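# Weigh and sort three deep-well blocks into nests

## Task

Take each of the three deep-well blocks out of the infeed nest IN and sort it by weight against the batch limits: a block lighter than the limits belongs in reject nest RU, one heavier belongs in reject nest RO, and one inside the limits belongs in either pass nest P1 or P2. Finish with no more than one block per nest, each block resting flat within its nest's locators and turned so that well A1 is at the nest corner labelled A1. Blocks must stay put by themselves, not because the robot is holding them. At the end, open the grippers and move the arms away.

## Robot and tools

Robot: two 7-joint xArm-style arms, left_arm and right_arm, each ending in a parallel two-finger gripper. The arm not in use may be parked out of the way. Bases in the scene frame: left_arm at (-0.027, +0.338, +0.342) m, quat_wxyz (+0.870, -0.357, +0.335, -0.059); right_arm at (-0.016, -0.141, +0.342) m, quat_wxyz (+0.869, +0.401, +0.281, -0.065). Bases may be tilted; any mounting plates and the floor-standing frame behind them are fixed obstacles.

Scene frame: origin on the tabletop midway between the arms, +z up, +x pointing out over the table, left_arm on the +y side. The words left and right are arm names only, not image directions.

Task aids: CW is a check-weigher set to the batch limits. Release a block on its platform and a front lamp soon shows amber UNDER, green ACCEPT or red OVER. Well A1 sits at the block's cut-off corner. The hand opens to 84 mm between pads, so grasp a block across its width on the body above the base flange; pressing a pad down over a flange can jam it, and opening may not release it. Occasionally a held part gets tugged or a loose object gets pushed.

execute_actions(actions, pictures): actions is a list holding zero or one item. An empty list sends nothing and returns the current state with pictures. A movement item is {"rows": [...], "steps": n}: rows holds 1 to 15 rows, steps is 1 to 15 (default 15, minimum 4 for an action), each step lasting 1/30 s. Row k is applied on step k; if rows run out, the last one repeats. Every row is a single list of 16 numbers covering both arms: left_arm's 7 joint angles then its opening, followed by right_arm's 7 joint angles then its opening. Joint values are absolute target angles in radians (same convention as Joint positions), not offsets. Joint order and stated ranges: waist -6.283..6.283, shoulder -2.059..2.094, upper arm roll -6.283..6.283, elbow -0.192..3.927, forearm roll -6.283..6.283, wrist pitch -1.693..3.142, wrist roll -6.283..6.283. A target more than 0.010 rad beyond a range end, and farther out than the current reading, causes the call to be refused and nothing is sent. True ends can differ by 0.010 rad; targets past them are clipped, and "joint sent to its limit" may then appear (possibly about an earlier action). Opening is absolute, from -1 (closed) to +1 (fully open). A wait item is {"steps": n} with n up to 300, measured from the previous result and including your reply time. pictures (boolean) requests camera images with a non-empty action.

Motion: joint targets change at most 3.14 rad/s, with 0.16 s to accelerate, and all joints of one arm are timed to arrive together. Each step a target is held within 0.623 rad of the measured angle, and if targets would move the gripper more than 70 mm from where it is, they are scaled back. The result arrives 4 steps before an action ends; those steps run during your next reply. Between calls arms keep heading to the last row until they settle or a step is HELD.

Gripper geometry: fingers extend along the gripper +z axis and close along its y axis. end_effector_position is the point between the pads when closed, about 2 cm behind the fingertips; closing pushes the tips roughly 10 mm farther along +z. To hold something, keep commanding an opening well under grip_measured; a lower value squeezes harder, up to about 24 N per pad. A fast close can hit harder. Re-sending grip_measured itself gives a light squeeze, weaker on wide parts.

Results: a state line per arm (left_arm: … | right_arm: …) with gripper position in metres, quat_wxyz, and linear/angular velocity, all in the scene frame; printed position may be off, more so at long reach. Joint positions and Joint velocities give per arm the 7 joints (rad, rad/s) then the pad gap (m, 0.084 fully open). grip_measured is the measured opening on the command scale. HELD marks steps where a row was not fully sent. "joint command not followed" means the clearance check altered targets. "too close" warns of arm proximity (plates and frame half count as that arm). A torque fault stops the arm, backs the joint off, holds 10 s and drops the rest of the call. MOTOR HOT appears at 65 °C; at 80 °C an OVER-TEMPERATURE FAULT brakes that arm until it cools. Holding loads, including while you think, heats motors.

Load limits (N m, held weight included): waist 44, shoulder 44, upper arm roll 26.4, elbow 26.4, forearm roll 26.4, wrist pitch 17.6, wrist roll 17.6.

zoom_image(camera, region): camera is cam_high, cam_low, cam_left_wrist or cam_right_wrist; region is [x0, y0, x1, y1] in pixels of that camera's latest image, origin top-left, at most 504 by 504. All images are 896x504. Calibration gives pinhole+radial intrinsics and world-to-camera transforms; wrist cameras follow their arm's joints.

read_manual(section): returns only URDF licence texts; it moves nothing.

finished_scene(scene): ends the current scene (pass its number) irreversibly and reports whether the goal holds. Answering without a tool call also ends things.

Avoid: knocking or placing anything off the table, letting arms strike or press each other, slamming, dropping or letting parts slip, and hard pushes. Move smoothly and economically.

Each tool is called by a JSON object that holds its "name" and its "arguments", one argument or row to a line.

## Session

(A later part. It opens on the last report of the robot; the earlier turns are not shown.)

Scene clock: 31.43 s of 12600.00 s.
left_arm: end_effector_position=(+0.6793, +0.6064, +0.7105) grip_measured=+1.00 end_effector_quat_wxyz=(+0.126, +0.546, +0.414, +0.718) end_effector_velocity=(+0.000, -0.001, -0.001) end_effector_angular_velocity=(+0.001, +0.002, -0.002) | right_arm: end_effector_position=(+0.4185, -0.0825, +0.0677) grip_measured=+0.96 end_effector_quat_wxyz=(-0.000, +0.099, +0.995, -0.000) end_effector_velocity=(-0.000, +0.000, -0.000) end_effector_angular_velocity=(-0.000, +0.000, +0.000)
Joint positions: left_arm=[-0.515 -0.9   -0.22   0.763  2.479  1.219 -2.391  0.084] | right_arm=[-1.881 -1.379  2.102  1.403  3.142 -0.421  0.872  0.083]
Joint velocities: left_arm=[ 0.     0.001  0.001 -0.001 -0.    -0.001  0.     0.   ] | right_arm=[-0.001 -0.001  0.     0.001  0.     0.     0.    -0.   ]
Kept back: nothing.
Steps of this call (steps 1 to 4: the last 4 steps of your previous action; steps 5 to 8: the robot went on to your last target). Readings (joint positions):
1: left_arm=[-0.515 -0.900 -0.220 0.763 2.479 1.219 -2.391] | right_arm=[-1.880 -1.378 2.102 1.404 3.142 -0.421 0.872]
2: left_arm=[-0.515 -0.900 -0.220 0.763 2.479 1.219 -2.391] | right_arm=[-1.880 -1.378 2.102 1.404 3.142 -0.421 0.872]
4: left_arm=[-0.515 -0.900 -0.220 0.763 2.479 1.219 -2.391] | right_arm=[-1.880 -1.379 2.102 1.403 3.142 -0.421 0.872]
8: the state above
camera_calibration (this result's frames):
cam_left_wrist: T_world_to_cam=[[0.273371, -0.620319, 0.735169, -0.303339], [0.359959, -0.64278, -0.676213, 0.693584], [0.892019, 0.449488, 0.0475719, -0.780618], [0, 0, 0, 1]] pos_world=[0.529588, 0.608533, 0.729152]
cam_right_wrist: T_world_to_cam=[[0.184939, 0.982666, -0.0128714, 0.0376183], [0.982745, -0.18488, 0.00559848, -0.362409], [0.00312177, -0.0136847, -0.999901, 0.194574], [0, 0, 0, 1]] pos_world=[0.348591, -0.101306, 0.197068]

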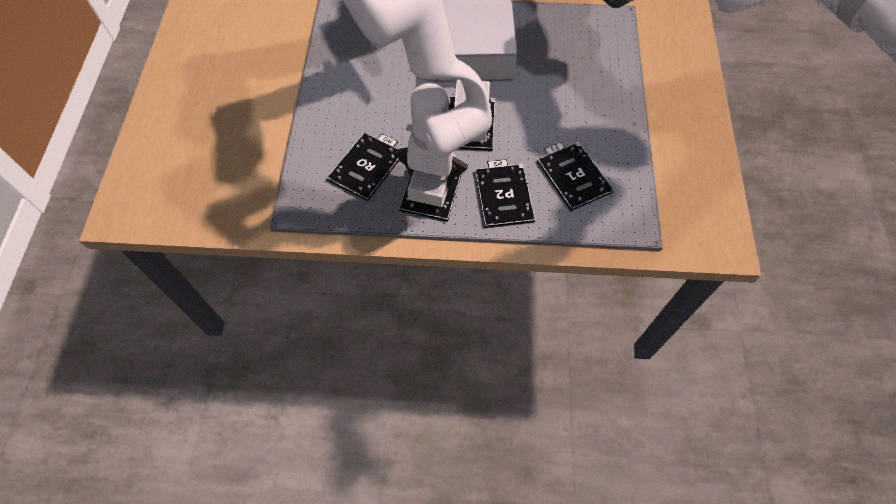

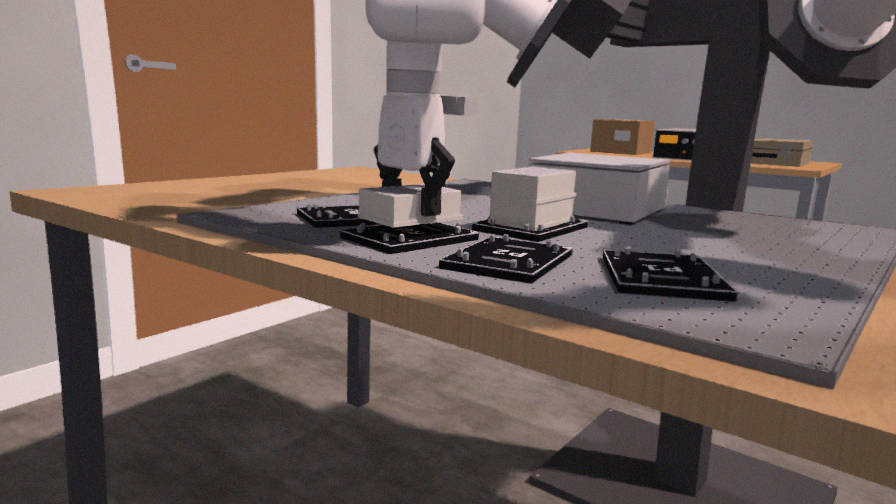

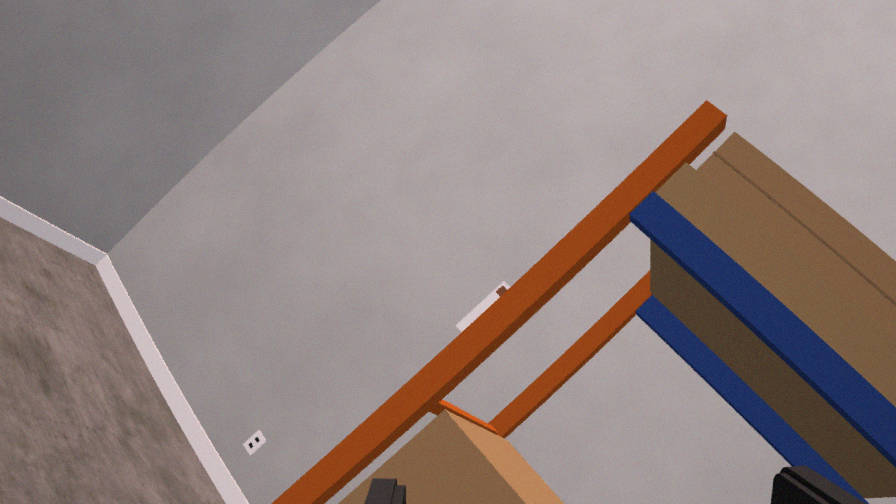

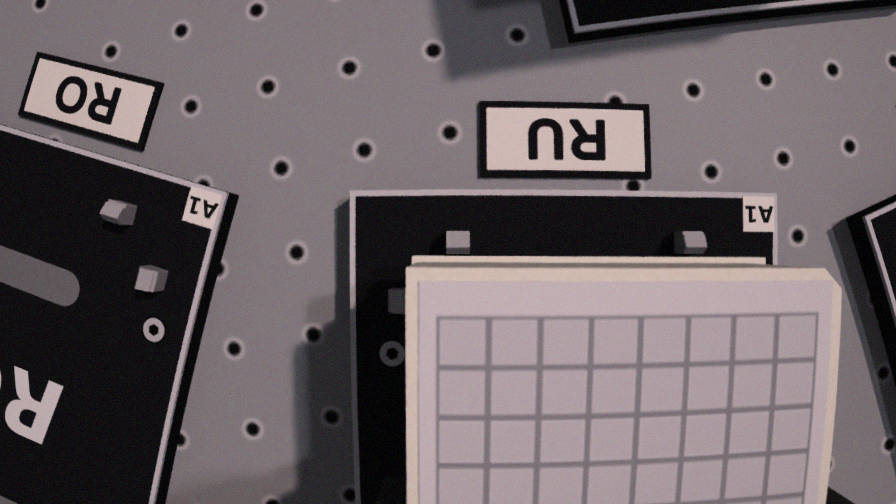

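{"name": "execute_actions", "arguments": {
  "actions": [
    {"rows":[[-0.515,-0.9,-0.22,0.763,2.479,1.219,-2.391,1,-1.8885,-1.3835,2.1037,1.4084,3.1416,-0.4176,0.872,-1],[-0.515,-0.9,-0.22,0.763,2.479,1.219,-2.391,1,-1.8962,-1.388,2.1051,1.4138,3.1416,-0.4141,0.872,-1],[-0.515,-0.9,-0.22,0.763,2.479,1.219,-2.391,1,-1.9039,-1.3925,2.1064,1.4192,3.1416,-0.4107,0.872,-1],[-0.515,-0.9,-0.22,0.763,2.479,1.219,-2.391,1,-1.9116,-1.3971,2.1078,1.4245,3.1416,-0.4072,0.872,-1],[-0.515,-0.9,-0.22,0.763,2.479,1.219,-2.391,1,-1.9193,-1.4016,2.1091,1.4299,3.1416,-0.4038,0.872,-1],[-0.515,-0.9,-0.22,0.763,2.479,1.219,-2.391,1,-1.927,-1.4061,2.1105,1.4353,3.1416,-0.4003,0.872,-1],[-0.515,-0.9,-0.22,0.763,2.479,1.219,-2.391,1,-1.9347,-1.4106,2.1118,1.4407,3.1416,-0.3969,0.872,-1]],"steps":15}
  ]
}}

{"name": "execute_actions", "arguments": {
  "actions": [
    {"rows":[[-0.515,-0.9,-0.22,0.763,2.479,1.219,-2.391,1,-1.9347,-1.4106,2.1118,1.4407,3.1416,-0.3969,0.872,1]],"steps":13}
  ],
  "pictures": true
}}

{"name": "execute_actions", "arguments": {
  "actions": [
    {"rows":[[-0.515,-0.9,-0.22,0.763,2.479,1.219,-2.391,1,-1.9116,-1.3971,2.1078,1.4245,3.1416,-0.4072,0.872,1],[-0.515,-0.9,-0.22,0.763,2.479,1.219,-2.391,1,-1.9116,-1.3971,2.1078,1.4245,3.1416,-0.4072,0.872,1],[-0.515,-0.9,-0.22,0.763,2.479,1.219,-2.391,1,-1.8808,-1.379,2.1024,1.403,3.1416,-0.421,0.872,1],[-0.515,-0.9,-0.22,0.763,2.479,1.219,-2.391,1,-1.8808,-1.379,2.1024,1.403,3.1416,-0.421,0.872,1],[-0.515,-0.9,-0.22,0.763,2.479,1.219,-2.391,1,-1.8808,-1.379,2.1024,1.403,3.1416,-0.421,0.872,1],[-0.515,-0.9,-0.22,0.763,2.479,1.219,-2.391,1,-1.69,-1.26,2.05,1.3,3.1416,-0.53,0.872,1]],"steps":15}
  ]
}}

{"name": "execute_actions", "arguments": {
  "actions": [
    {"rows":[[-0.515,-0.9,-0.22,0.763,2.479,1.219,-2.391,1,-1.3496,-1.4791,2.4358,1.0779,3.1416,-0.4475,1.255,1]],"steps":15}
  ]
}}

{"name": "execute_actions", "arguments": {
  "actions": [
    {"steps":12}
  ]
}}

{"name": "execute_actions", "arguments": {
  "actions": [
    {"rows":[[-0.515,-0.9,-0.22,0.763,2.479,1.219,-2.391,1,-1.4074,-1.5471,2.4392,1.1052,3.1416,-0.3856,1.255,1]],"steps":15}
  ]
}}

{"name": "execute_actions", "arguments": {
  "actions": [
    {"steps":8}
  ],
  "pictures": true
}}

Scene clock: 32.43 s of 12600.00 s.
left_arm: end_effector_position=(+0.6793, +0.6064, +0.7105) grip_measured=+1.00 end_effector_quat_wxyz=(+0.126, +0.546, +0.414, +0.718) end_effector_velocity=(-0.000, +0.000, +0.000) end_effector_angular_velocity=(-0.000, -0.001, +0.001) | right_arm: end_effector_position=(+0.4184, -0.0830, +0.0466) grip_measured=+0.96 end_effector_quat_wxyz=(-0.001, +0.099, +0.995, -0.001) end_effector_velocity=(+0.003, +0.005, -0.000) end_effector_angular_velocity=(+0.006, -0.004, +0.003)
Joint positions: left_arm=[-0.515 -0.9   -0.22   0.763  2.479  1.219 -2.391  0.084] | right_arm=[-1.933 -1.409  2.111  1.44   3.141 -0.4    0.872  0.083]
Joint velocities: left_arm=[-0.    -0.001 -0.    -0.     0.     0.    -0.     0.   ] | right_arm=[-0.005 -0.003  0.004  0.016 -0.    -0.003 -0.    -0.   ]
Steps of this call (steps 1 to 15: the robot went on to your last target; steps 16 to 19: nothing new was sent; steps 20 to 30: the first 11 steps of this action). Readings (joint positions):
20: left_arm=[-0.515 -0.900 -0.220 0.763 2.479 1.219 -2.391] | right_arm=[-1.881 -1.379 2.102 1.403 3.142 -0.421 0.872]
21: left_arm=[-0.515 -0.900 -0.220 0.763 2.479 1.219 -2.391] | right_arm=[-1.883 -1.381 2.103 1.406 3.142 -0.420 0.872]
23: left_arm=[-0.515 -0.900 -0.220 0.763 2.479 1.219 -2.391] | right_arm=[-1.894 -1.387 2.105 1.414 3.142 -0.415 0.872]
27: left_arm=[-0.515 -0.900 -0.220 0.763 2.479 1.219 -2.391] | right_arm=[-1.925 -1.405 2.110 1.433 3.142 -0.401 0.872]
30: the state above

Scene clock: 32.87 s of 12600.00 s.
left_arm: end_effector_position=(+0.6793, +0.6064, +0.7105) grip_measured=+1.00 end_effector_quat_wxyz=(+0.126, +0.546, +0.414, +0.718) end_effector_velocity=(+0.000, -0.000, -0.000) end_effector_angular_velocity=(+0.000, +0.000, +0.000) | right_arm: end_effector_position=(+0.4181, -0.0822, +0.0446) grip_measured=+1.00 end_effector_quat_wxyz=(+0.000, +0.098, +0.995, +0.000) end_effector_velocity=(+0.002, +0.000, +0.004) end_effector_angular_velocity=(-0.002, -0.000, -0.001)
Joint positions: left_arm=[-0.515 -0.9   -0.22   0.763  2.479  1.219 -2.391  0.084] | right_arm=[-1.936 -1.412  2.113  1.441  3.142 -0.395  0.872  0.084]
Joint velocities: left_arm=[ 0.     0.001 -0.    -0.    -0.     0.001 -0.     0.   ] | right_arm=[ 0.007  0.004 -0.003  0.001  0.    -0.01   0.     0.   ]
Steps of this call (steps 1 to 4: the last 4 steps of your previous action; steps 5 to 13: the first 9 steps of this action). Readings (joint positions):
5: left_arm=[-0.515 -0.900 -0.220 0.763 2.479 1.219 -2.391] | right_arm=[-1.933 -1.410 2.111 1.440 3.141 -0.399 0.872]
6: left_arm=[-0.515 -0.900 -0.220 0.763 2.479 1.219 -2.391] | right_arm=[-1.933 -1.410 2.111 1.440 3.141 -0.399 0.872]
8: left_arm=[-0.515 -0.900 -0.220 0.763 2.479 1.219 -2.391] | right_arm=[-1.934 -1.410 2.111 1.440 3.141 -0.398 0.872]
12: left_arm=[-0.515 -0.900 -0.220 0.763 2.479 1.219 -2.391] | right_arm=[-1.936 -1.412 2.113 1.441 3.142 -0.394 0.872]
13: the state above
camera_calibration (this result's frames):
cam_left_wrist: T_world_to_cam=[[0.273371, -0.620319, 0.735169, -0.303339], [0.359959, -0.64278, -0.676213, 0.693584], [0.892019, 0.449488, 0.0475717, -0.780618], [0, 0, 0, 1]] pos_world=[0.529588, 0.608533, 0.729152]
cam_right_wrist: T_world_to_cam=[[0.184609, 0.982739, -0.0119636, 0.0371812], [0.982806, -0.184554, 0.00560174, -0.361821], [0.00329713, -0.012792, -0.999913, 0.171542], [0, 0, 0, 1]] pos_world=[0.34817, -0.10112, 0.173999]

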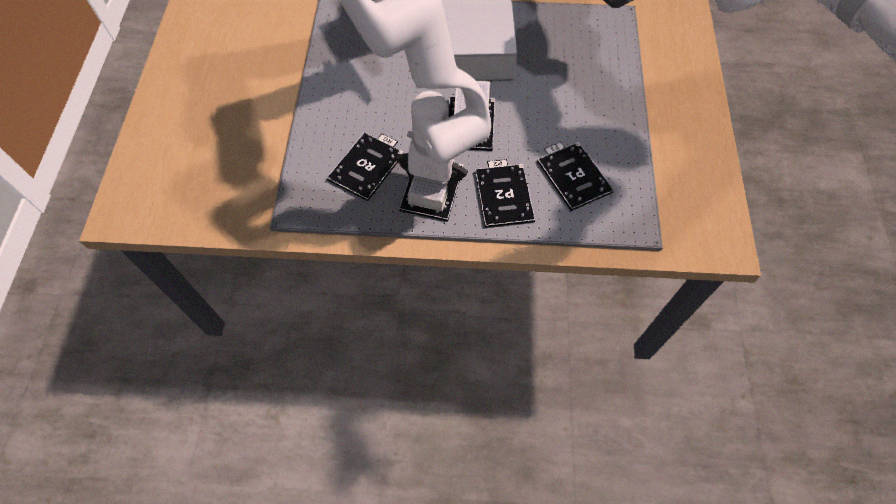

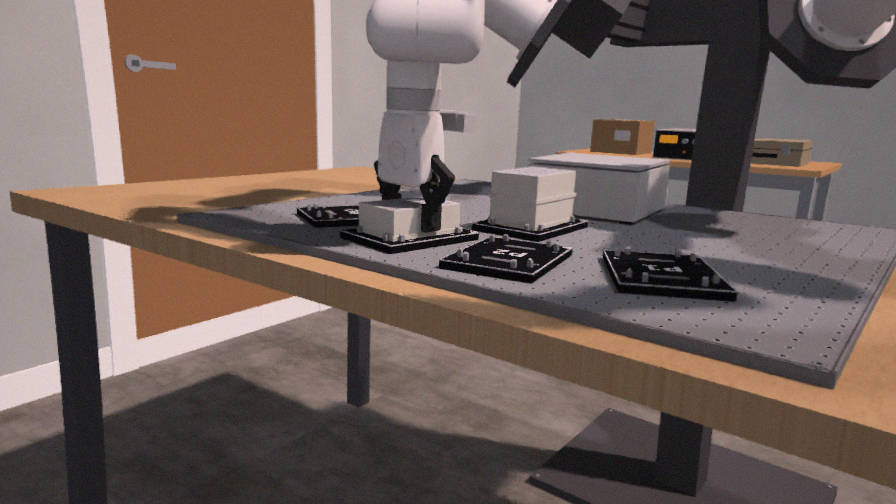

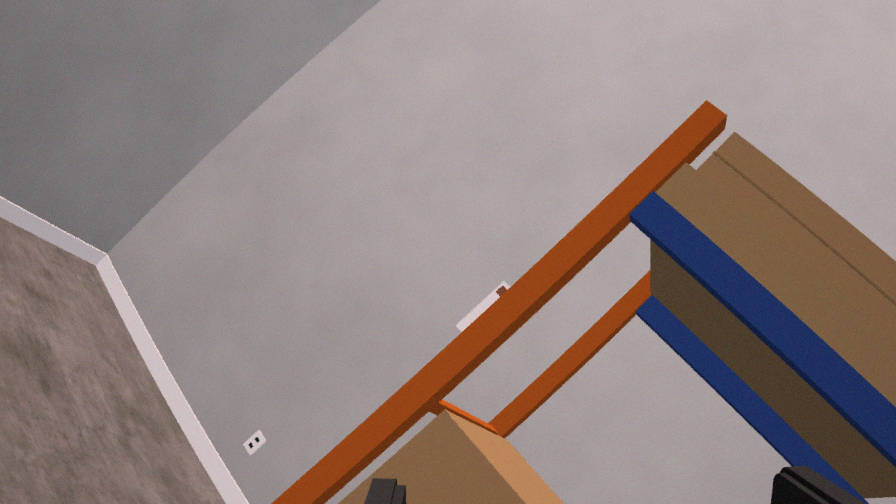

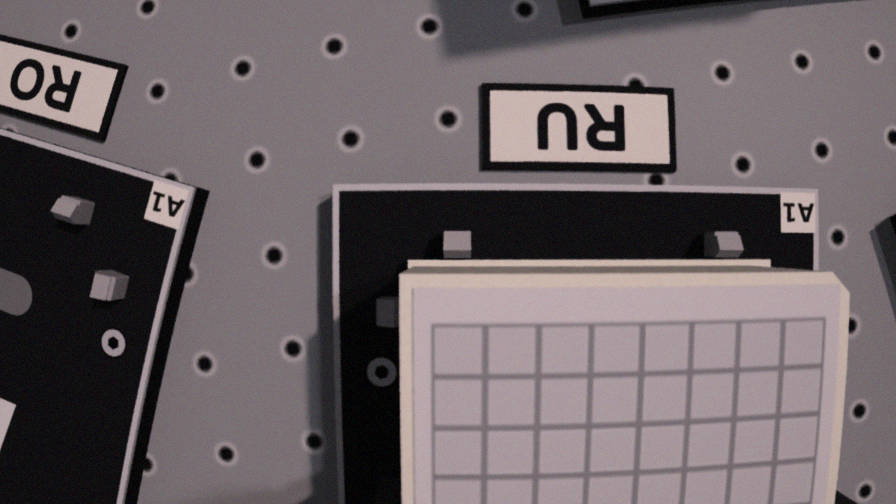

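Scene clock: 33.37 s of 12600.00 s.
left_arm: end_effector_position=(+0.6793, +0.6064, +0.7105) grip_measured=+1.00 end_effector_quat_wxyz=(+0.126, +0.546, +0.414, +0.718) end_effector_velocity=(+0.000, +0.001, -0.000) end_effector_angular_velocity=(-0.001, +0.001, +0.002) | right_arm: end_effector_position=(+0.4240, -0.0837, +0.1365) grip_measured=+1.00 end_effector_quat_wxyz=(+0.003, +0.105, +0.994, +0.004) end_effector_velocity=(+0.091, +0.080, +0.443) end_effector_angular_velocity=(+0.296, -0.231, -0.055)
Joint positions: left_arm=[-0.515 -0.9   -0.22   0.763  2.479  1.219 -2.391  0.084] | right_arm=[-1.723 -1.28   2.058  1.321  3.141 -0.51   0.872  0.084]
Joint velocities: left_arm=[ 0.     0.     0.001  0.001  0.     0.001 -0.     0.   ] | right_arm=[ 0.97   0.612 -0.25  -0.283 -0.003 -0.46   0.     0.   ]
Steps of this call (steps 1 to 4: the last 4 steps of your previous action; steps 5 to 15: the first 11 steps of this action). Readings (joint positions):
5: left_arm=[-0.515 -0.900 -0.220 0.763 2.479 1.219 -2.391] | right_arm=[-1.934 -1.411 2.112 1.440 3.142 -0.396 0.872]
6: left_arm=[-0.515 -0.900 -0.220 0.763 2.479 1.219 -2.391] | right_arm=[-1.929 -1.408 2.111 1.435 3.142 -0.399 0.872]
8: left_arm=[-0.515 -0.900 -0.220 0.763 2.479 1.219 -2.391] | right_arm=[-1.909 -1.396 2.107 1.420 3.142 -0.409 0.872]
12: left_arm=[-0.515 -0.900 -0.220 0.763 2.479 1.219 -2.391] | right_arm=[-1.846 -1.358 2.093 1.380 3.142 -0.443 0.872]
15: the state above

Scene clock: 33.87 s of 12600.00 s.
left_arm: end_effector_position=(+0.6793, +0.6064, +0.7105) grip_measured=+1.00 end_effector_quat_wxyz=(+0.126, +0.546, +0.414, +0.718) end_effector_velocity=(+0.000, +0.000, -0.000) end_effector_angular_velocity=(-0.000, +0.001, -0.000) | right_arm: end_effector_position=(+0.2704, -0.0001, +0.1625) grip_measured=+1.00 end_effector_quat_wxyz=(-0.005, +0.030, +0.999, +0.012) end_effector_velocity=(-0.548, +0.108, +0.004) end_effector_angular_velocity=(-0.126, -0.036, +0.543)
Joint positions: left_arm=[-0.515 -0.9   -0.22   0.763  2.479  1.219 -2.391  0.084] | right_arm=[-1.447 -1.418  2.328  1.142  3.142 -0.47   1.146  0.084]
Joint velocities: left_arm=[-0.     0.     0.001  0.    -0.    -0.001  0.     0.   ] | right_arm=[ 0.886 -0.555  0.997 -0.56   0.002  0.2    0.967  0.   ]
Steps of this call (steps 1 to 4: the last 4 steps of your previous action; steps 5 to 15: the first 11 steps of this action). Readings (joint positions):
5: left_arm=[-0.515 -0.900 -0.220 0.763 2.479 1.219 -2.391] | right_arm=[-1.689 -1.260 2.051 1.300 3.142 -0.529 0.873]
6: left_arm=[-0.515 -0.900 -0.220 0.763 2.479 1.219 -2.391] | right_arm=[-1.684 -1.266 2.056 1.293 3.141 -0.525 0.884]
8: left_arm=[-0.515 -0.900 -0.220 0.763 2.479 1.219 -2.391] | right_arm=[-1.640 -1.295 2.103 1.261 3.140 -0.513 0.939]
12: left_arm=[-0.515 -0.900 -0.220 0.763 2.479 1.219 -2.391] | right_arm=[-1.532 -1.365 2.233 1.196 3.142 -0.489 1.053]
15: the state above

Scene clock: 34.27 s of 12600.00 s.
left_arm: end_effector_position=(+0.6793, +0.6064, +0.7105) grip_measured=+1.00 end_effector_quat_wxyz=(+0.126, +0.546, +0.414, +0.718) end_effector_velocity=(-0.001, +0.002, +0.001) end_effector_angular_velocity=(-0.000, -0.003, +0.003) | right_arm: end_effector_position=(+0.2147, +0.0018, +0.1602) grip_measured=+1.00 end_effector_quat_wxyz=(-0.000, +0.005, +1.000, +0.000) end_effector_velocity=(-0.014, +0.004, +0.000) end_effector_angular_velocity=(+0.003, +0.010, +0.023)
Joint positions: left_arm=[-0.515 -0.9   -0.22   0.763  2.479  1.219 -2.391  0.084] | right_arm=[-1.351 -1.478  2.432  1.078  3.141 -0.448  1.255  0.084]
Joint velocities: left_arm=[ 0.    -0.004 -0.001 -0.001  0.     0.    -0.     0.   ] | right_arm=[ 0.008 -0.005  0.028 -0.002  0.004  0.     0.003 -0.   ]
Kept back: nothing.
Steps of this call (steps 1 to 4: the last 4 steps of your previous action; steps 5 to 12: the robot went on to your last target). Readings (joint positions):
1: left_arm=[-0.515 -0.900 -0.220 0.763 2.479 1.219 -2.391] | right_arm=[-1.417 -1.437 2.362 1.123 3.142 -0.463 1.179]
2: left_arm=[-0.515 -0.900 -0.220 0.763 2.479 1.219 -2.391] | right_arm=[-1.390 -1.454 2.393 1.105 3.142 -0.457 1.208]
4: left_arm=[-0.515 -0.900 -0.220 0.763 2.479 1.219 -2.391] | right_arm=[-1.355 -1.477 2.435 1.082 3.143 -0.450 1.243]
8: left_arm=[-0.515 -0.900 -0.220 0.763 2.479 1.219 -2.391] | right_arm=[-1.351 -1.478 2.431 1.078 3.141 -0.448 1.254]
12: the state above

Scene clock: 34.63 s of 12600.00 s.
left_arm: end_effector_position=(+0.6793, +0.6064, +0.7105) grip_measured=+1.00 end_effector_quat_wxyz=(+0.126, +0.546, +0.414, +0.718) end_effector_velocity=(-0.000, +0.001, +0.001) end_effector_angular_velocity=(-0.001, -0.001, +0.001) | right_arm: end_effector_position=(+0.2132, +0.0028, +0.1276) grip_measured=+1.00 end_effector_quat_wxyz=(-0.000, +0.003, +1.000, +0.001) end_effector_velocity=(+0.002, +0.010, +0.007) end_effector_angular_velocity=(+0.024, -0.008, +0.003)
Joint positions: left_arm=[-0.515 -0.9   -0.22   0.763  2.479  1.219 -2.391  0.084] | right_arm=[-1.407 -1.546  2.439  1.106  3.142 -0.386  1.255  0.084]
Joint velocities: left_arm=[-0.    -0.001 -0.     0.001 -0.     0.     0.     0.   ] | right_arm=[ 0.012  0.011  0.002  0.008  0.001  0.001 -0.    -0.   ]
Steps of this call (steps 1 to 11: the first 11 steps of this action). Readings (joint positions):
1: left_arm=[-0.515 -0.900 -0.220 0.763 2.479 1.219 -2.391] | right_arm=[-1.352 -1.479 2.433 1.079 3.141 -0.447 1.255]
2: left_arm=[-0.515 -0.900 -0.220 0.763 2.479 1.219 -2.391] | right_arm=[-1.358 -1.487 2.434 1.084 3.141 -0.438 1.255]
4: left_arm=[-0.515 -0.900 -0.220 0.763 2.479 1.219 -2.391] | right_arm=[-1.391 -1.526 2.437 1.102 3.141 -0.402 1.255]
8: left_arm=[-0.515 -0.900 -0.220 0.763 2.479 1.219 -2.391] | right_arm=[-1.409 -1.549 2.439 1.102 3.142 -0.386 1.255]
11: the state above

Scene clock: 34.90 s of 12600.00 s.
left_arm: end_effector_position=(+0.6793, +0.6064, +0.7105) grip_measured=+1.00 end_effector_quat_wxyz=(+0.126, +0.546, +0.414, +0.718) end_effector_velocity=(+0.000, +0.000, -0.000) end_effector_angular_velocity=(-0.000, +0.000, +0.000) | right_arm: end_effector_position=(+0.2130, +0.0023, +0.1274) grip_measured=+1.00 end_effector_quat_wxyz=(-0.000, +0.003, +1.000, +0.000) end_effector_velocity=(-0.001, -0.000, -0.000) end_effector_angular_velocity=(-0.000, +0.000, +0.002)
Joint positions: left_arm=[-0.515 -0.9   -0.22   0.763  2.479  1.219 -2.391  0.084] | right_arm=[-1.407 -1.547  2.439  1.105  3.142 -0.386  1.255  0.084]
Joint velocities: left_arm=[-0.     0.001  0.     0.001  0.     0.001 -0.     0.   ] | right_arm=[-0.    -0.001  0.001  0.     0.     0.001 -0.    -0.   ]
Kept back: nothing.
Steps of this call (steps 1 to 4: the last 4 steps of your previous action; steps 5 to 8: the robot went on to your last target). Readings (joint positions):
1: left_arm=[-0.515 -0.900 -0.220 0.763 2.479 1.219 -2.391] | right_arm=[-1.407 -1.546 2.439 1.106 3.142 -0.386 1.255]
2: left_arm=[-0.515 -0.900 -0.220 0.763 2.479 1.219 -2.391] | right_arm=[-1.407 -1.546 2.439 1.106 3.142 -0.386 1.255]
4: left_arm=[-0.515 -0.900 -0.220 0.763 2.479 1.219 -2.391] | right_arm=[-1.407 -1.546 2.439 1.105 3.142 -0.386 1.255]
8: the state above
camera_calibration (this result's frames):
cam_left_wrist: T_world_to_cam=[[0.273371, -0.620319, 0.735169, -0.303339], [0.359959, -0.642779, -0.676213, 0.693584], [0.892019, 0.449488, 0.0475723, -0.780618], [0, 0, 0, 1]] pos_world=[0.529588, 0.608533, 0.729152]
cam_right_wrist: T_world_to_cam=[[-0.00539711, 0.999918, -0.0116301, 0.033346], [0.999974, 0.00545335, 0.0048091, -0.149107], [0.00487212, -0.0116038, -0.999921, 0.255685], [0, 0, 0, 1]] pos_world=[0.148037, -0.0295632, 0.25677]

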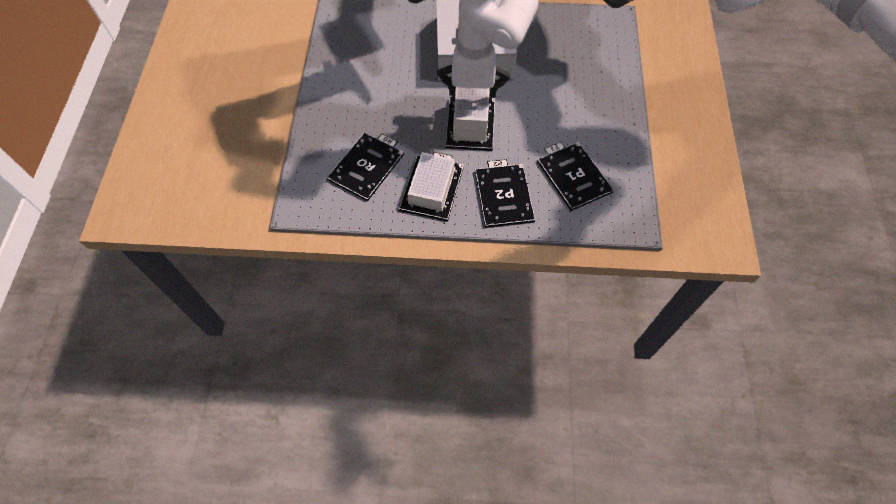

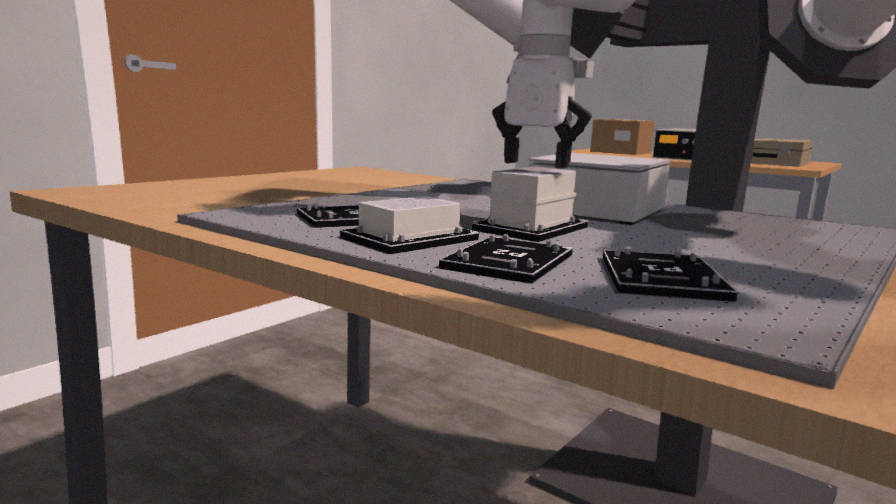

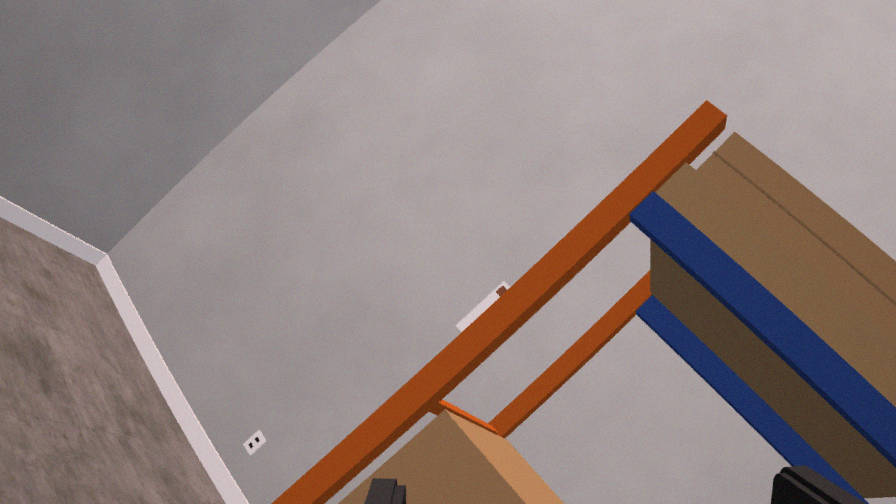

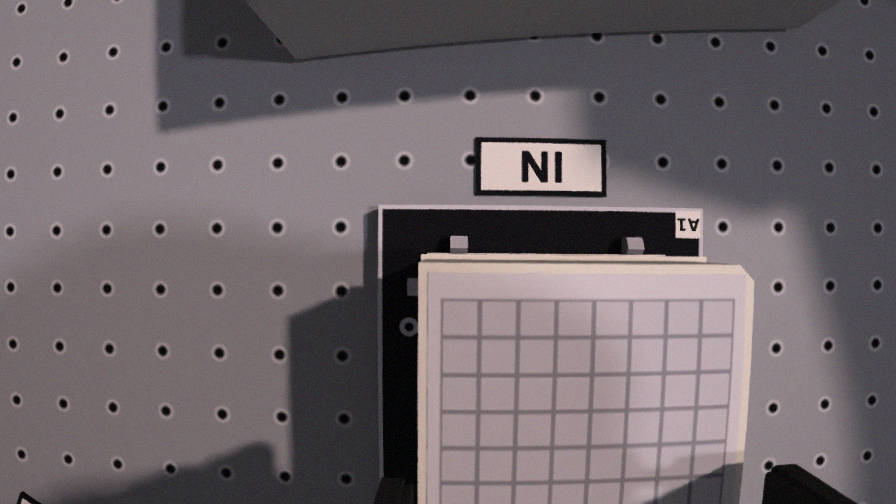

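{"name": "execute_actions", "arguments": {
  "actions": [
    {"rows":[[-0.515,-0.9,-0.22,0.763,2.479,1.219,-2.391,1,-1.4119,-1.5524,2.4393,1.1078,3.1416,-0.3812,1.27,1],[-0.515,-0.9,-0.22,0.763,2.479,1.219,-2.391,1,-1.4119,-1.5524,2.4393,1.1078,3.1416,-0.3812,1.27,1],[-0.515,-0.9,-0.22,0.763,2.479,1.219,-2.391,1,-1.4163,-1.5577,2.4394,1.1104,3.1416,-0.3768,1.27,1],[-0.515,-0.9,-0.22,0.763,2.479,1.219,-2.391,1,-1.4163,-1.5577,2.4394,1.1104,3.1416,-0.3768,1.27,1],[-0.515,-0.9,-0.22,0.763,2.479,1.219,-2.391,1,-1.4208,-1.5631,2.4395,1.113,3.1416,-0.3725,1.27,1],[-0.515,-0.9,-0.22,0.763,2.479,1.219,-2.391,1,-1.4208,-1.5631,2.4395,1.113,3.1416,-0.3725,1.27,1],[-0.515,-0.9,-0.22,0.763,2.479,1.219,-2.391,1,-1.4253,-1.5684,2.4395,1.1157,3.1416,-0.3681,1.27,1]],"steps":15}
  ]
}}

{"name": "execute_actions", "arguments": {
  "actions": [
    {"steps":6}
  ],
  "pictures": true
}}

Scene clock: 35.80 s of 12600.00 s.
left_arm: end_effector_position=(+0.6793, +0.6064, +0.7105) grip_measured=+1.00 end_effector_quat_wxyz=(+0.126, +0.546, +0.414, +0.718) end_effector_velocity=(-0.000, +0.001, +0.000) end_effector_angular_velocity=(-0.001, -0.001, +0.003) | right_arm: end_effector_position=(+0.2128, +0.0019, +0.1172) grip_measured=+1.00 end_effector_quat_wxyz=(-0.001, +0.010, +1.000, -0.000) end_effector_velocity=(+0.000, +0.002, -0.004) end_effector_angular_velocity=(+0.005, -0.001, -0.000)
Joint positions: left_arm=[-0.515 -0.9   -0.22   0.763  2.479  1.219 -2.391  0.084] | right_arm=[-1.425 -1.568  2.44   1.115  3.142 -0.369  1.27   0.084]
Joint velocities: left_arm=[-0.    -0.002  0.     0.001 -0.     0.     0.     0.   ] | right_arm=[-0.007 -0.009  0.001  0.007  0.001  0.01   0.     0.   ]
Steps of this call (steps 1 to 15: the robot went on to your last target; step 16: nothing new was sent; steps 17 to 27: the first 11 steps of this action). Readings (joint positions):
17: left_arm=[-0.515 -0.900 -0.220 0.763 2.479 1.219 -2.391] | right_arm=[-1.408 -1.547 2.439 1.105 3.142 -0.385 1.256]
18: left_arm=[-0.515 -0.900 -0.220 0.763 2.479 1.219 -2.391] | right_arm=[-1.409 -1.549 2.439 1.106 3.142 -0.384 1.261]
20: left_arm=[-0.515 -0.900 -0.220 0.763 2.479 1.219 -2.391] | right_arm=[-1.413 -1.553 2.439 1.109 3.142 -0.380 1.267]
24: left_arm=[-0.515 -0.900 -0.220 0.763 2.479 1.219 -2.391] | right_arm=[-1.422 -1.564 2.439 1.113 3.142 -0.372 1.270]
27: the state above

Scene clock: 36.00 s of 12600.00 s.
left_arm: end_effector_position=(+0.6793, +0.6064, +0.7105) grip_measured=+1.00 end_effector_quat_wxyz=(+0.126, +0.546, +0.414, +0.718) end_effector_velocity=(+0.000, -0.001, -0.000) end_effector_angular_velocity=(+0.000, +0.000, -0.002) | right_arm: end_effector_position=(+0.2130, +0.0025, +0.1173) grip_measured=+1.00 end_effector_quat_wxyz=(-0.000, +0.010, +1.000, +0.000) end_effector_velocity=(+0.000, -0.001, -0.000) end_effector_angular_velocity=(-0.002, -0.000, +0.001)
Joint positions: left_arm=[-0.515 -0.9   -0.22   0.763  2.479  1.219 -2.391  0.084] | right_arm=[-1.425 -1.568  2.439  1.116  3.142 -0.368  1.27   0.084]
Joint velocities: left_arm=[ 0.     0.001 -0.    -0.    -0.    -0.001  0.     0.   ] | right_arm=[-0.    -0.001 -0.001 -0.001 -0.    -0.    -0.    -0.   ]
Kept back: nothing.
Steps of this call (steps 1 to 4: the last 4 steps of your previous action; steps 5 to 6: the robot went on to your last target). Readings (joint positions):
1: left_arm=[-0.515 -0.900 -0.220 0.763 2.479 1.219 -2.391] | right_arm=[-1.425 -1.569 2.440 1.115 3.142 -0.368 1.270]
2: left_arm=[-0.515 -0.900 -0.220 0.763 2.479 1.219 -2.391] | right_arm=[-1.425 -1.568 2.440 1.116 3.142 -0.368 1.270]
4: left_arm=[-0.515 -0.900 -0.220 0.763 2.479 1.219 -2.391] | right_arm=[-1.425 -1.568 2.439 1.116 3.142 -0.368 1.270]
6: the state above
camera_calibration (this result's frames):
cam_left_wrist: T_world_to_cam=[[0.273371, -0.620319, 0.735169, -0.303339], [0.359959, -0.642779, -0.676213, 0.693584], [0.892019, 0.449488, 0.0475721, -0.780618], [0, 0, 0, 1]] pos_world=[0.529588, 0.608533, 0.729152]
cam_right_wrist: T_world_to_cam=[[0.00943798, 0.99989, -0.011446, 0.0299078], [0.999944, -0.00938239, 0.00490037, -0.149018], [0.00479244, -0.0114916, -0.999922, 0.245697], [0, 0, 0, 1]] pos_world=[0.14755, -0.0284792, 0.246751]

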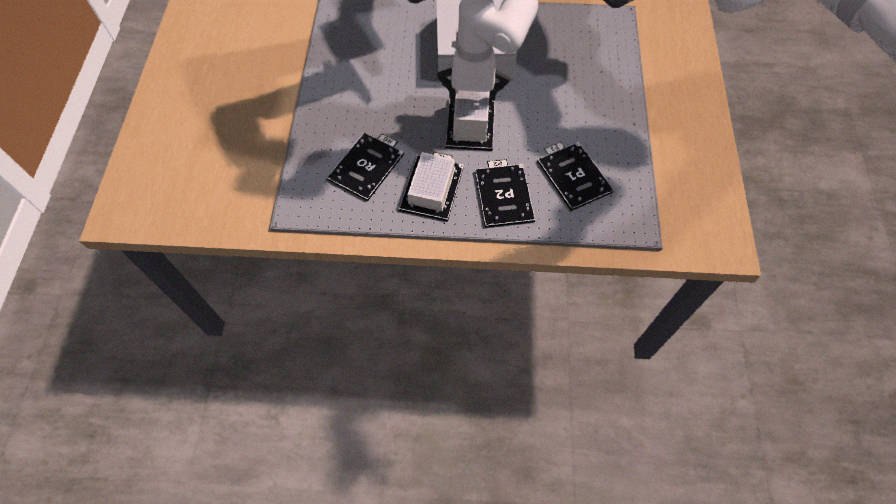

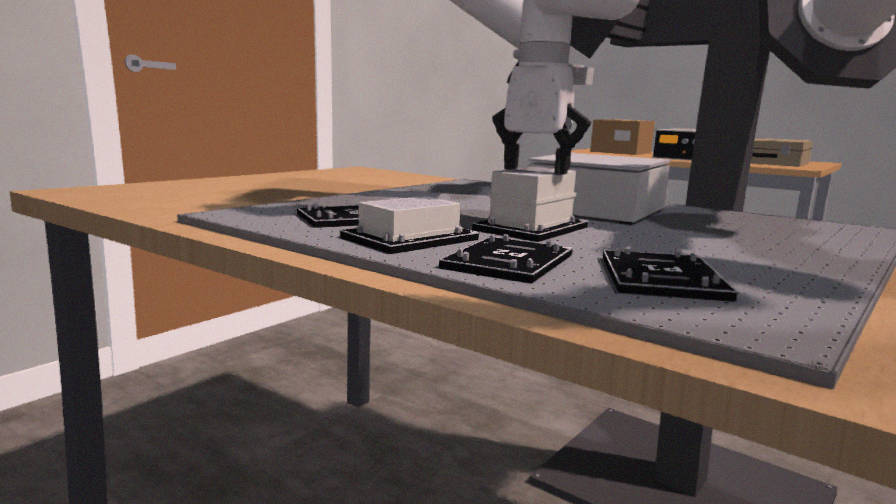

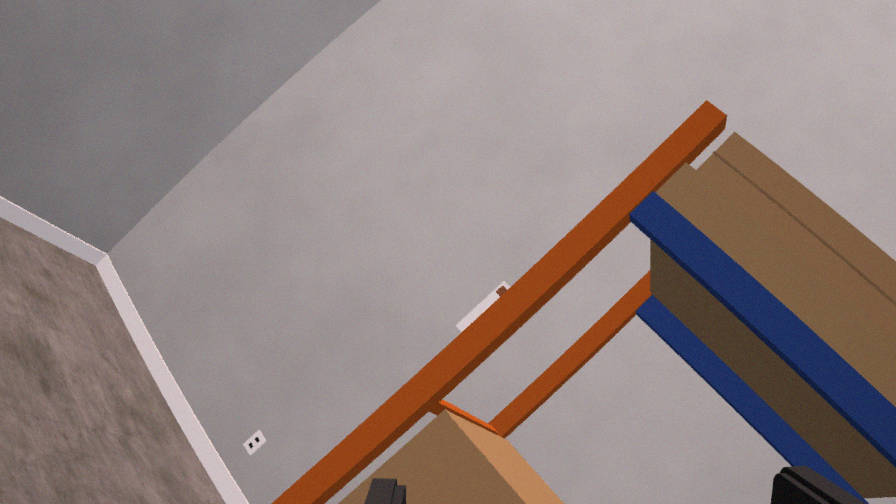

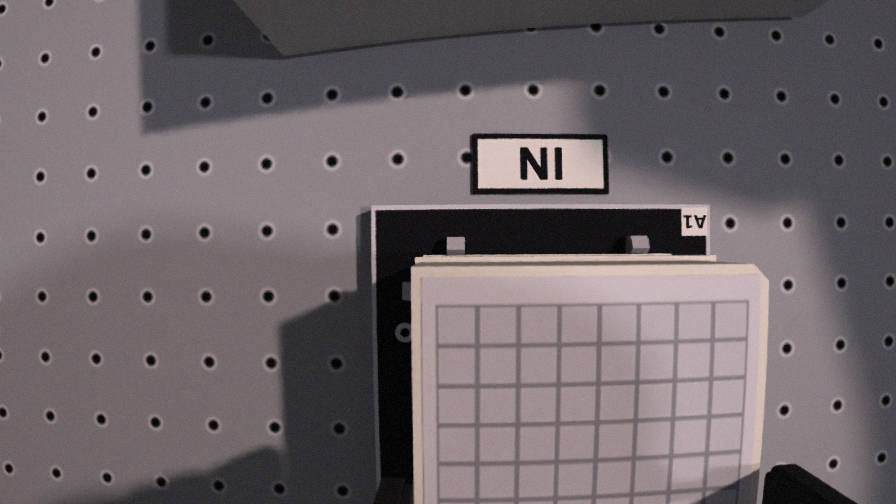

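Matches the successful view. Slow entry.

{"name": "execute_actions", "arguments": {
  "actions": [
    {"rows":[[-0.515,-0.9,-0.22,0.763,2.479,1.219,-2.391,1,-1.428,-1.5716,2.4395,1.1174,3.1416,-0.3655,1.27,1],[-0.515,-0.9,-0.22,0.763,2.479,1.219,-2.391,1,-1.428,-1.5716,2.4395,1.1174,3.1416,-0.3655,1.27,1],[-0.515,-0.9,-0.22,0.763,2.479,1.219,-2.391,1,-1.4307,-1.5748,2.4395,1.1191,3.1416,-0.363,1.27,1],[-0.515,-0.9,-0.22,0.763,2.479,1.219,-2.391,1,-1.4307,-1.5748,2.4395,1.1191,3.1416,-0.363,1.27,1],[-0.515,-0.9,-0.22,0.763,2.479,1.219,-2.391,1,-1.4334,-1.578,2.4395,1.1208,3.1416,-0.3605,1.27,1],[-0.515,-0.9,-0.22,0.763,2.479,1.219,-2.391,1,-1.4334,-1.578,2.4395,1.1208,3.1416,-0.3605,1.27,1],[-0.515,-0.9,-0.22,0.763,2.479,1.219,-2.391,1,-1.4361,-1.5812,2.4394,1.1225,3.1416,-0.358,1.27,1]],"steps":15}
  ]
}}

Scene clock: 36.57 s of 12600.00 s.
left_arm: end_effector_position=(+0.6793, +0.6064, +0.7105) grip_measured=+1.00 end_effector_quat_wxyz=(+0.126, +0.546, +0.414, +0.718) end_effector_velocity=(-0.000, -0.000, +0.001) end_effector_angular_velocity=(-0.000, -0.001, -0.001) | right_arm: end_effector_position=(+0.2129, +0.0022, +0.1113) grip_measured=+1.00 end_effector_quat_wxyz=(-0.000, +0.010, +1.000, +0.000) end_effector_velocity=(+0.001, +0.001, -0.002) end_effector_angular_velocity=(+0.002, -0.002, -0.000)
Joint positions: left_arm=[-0.515 -0.9   -0.22   0.763  2.479  1.219 -2.391  0.084] | right_arm=[-1.436 -1.581  2.439  1.122  3.142 -0.358  1.27   0.084]
Joint velocities: left_arm=[-0.    -0.    -0.001  0.    -0.    -0.001  0.     0.   ] | right_arm=[-0.004 -0.005 -0.002  0.004 -0.     0.006 -0.001  0.   ]
Steps of this call (steps 1 to 6: the robot went on to your last target; steps 7 to 17: the first 11 steps of this action). Readings (joint positions):
7: left_arm=[-0.515 -0.900 -0.220 0.763 2.479 1.219 -2.391] | right_arm=[-1.425 -1.569 2.439 1.116 3.142 -0.368 1.270]
8: left_arm=[-0.515 -0.900 -0.220 0.763 2.479 1.219 -2.391] | right_arm=[-1.426 -1.569 2.439 1.117 3.142 -0.367 1.270]
10: left_arm=[-0.515 -0.900 -0.220 0.763 2.479 1.219 -2.391] | right_arm=[-1.428 -1.572 2.439 1.118 3.142 -0.365 1.270]
14: left_arm=[-0.515 -0.900 -0.220 0.763 2.479 1.219 -2.391] | right_arm=[-1.434 -1.579 2.439 1.121 3.142 -0.360 1.270]
17: the state above


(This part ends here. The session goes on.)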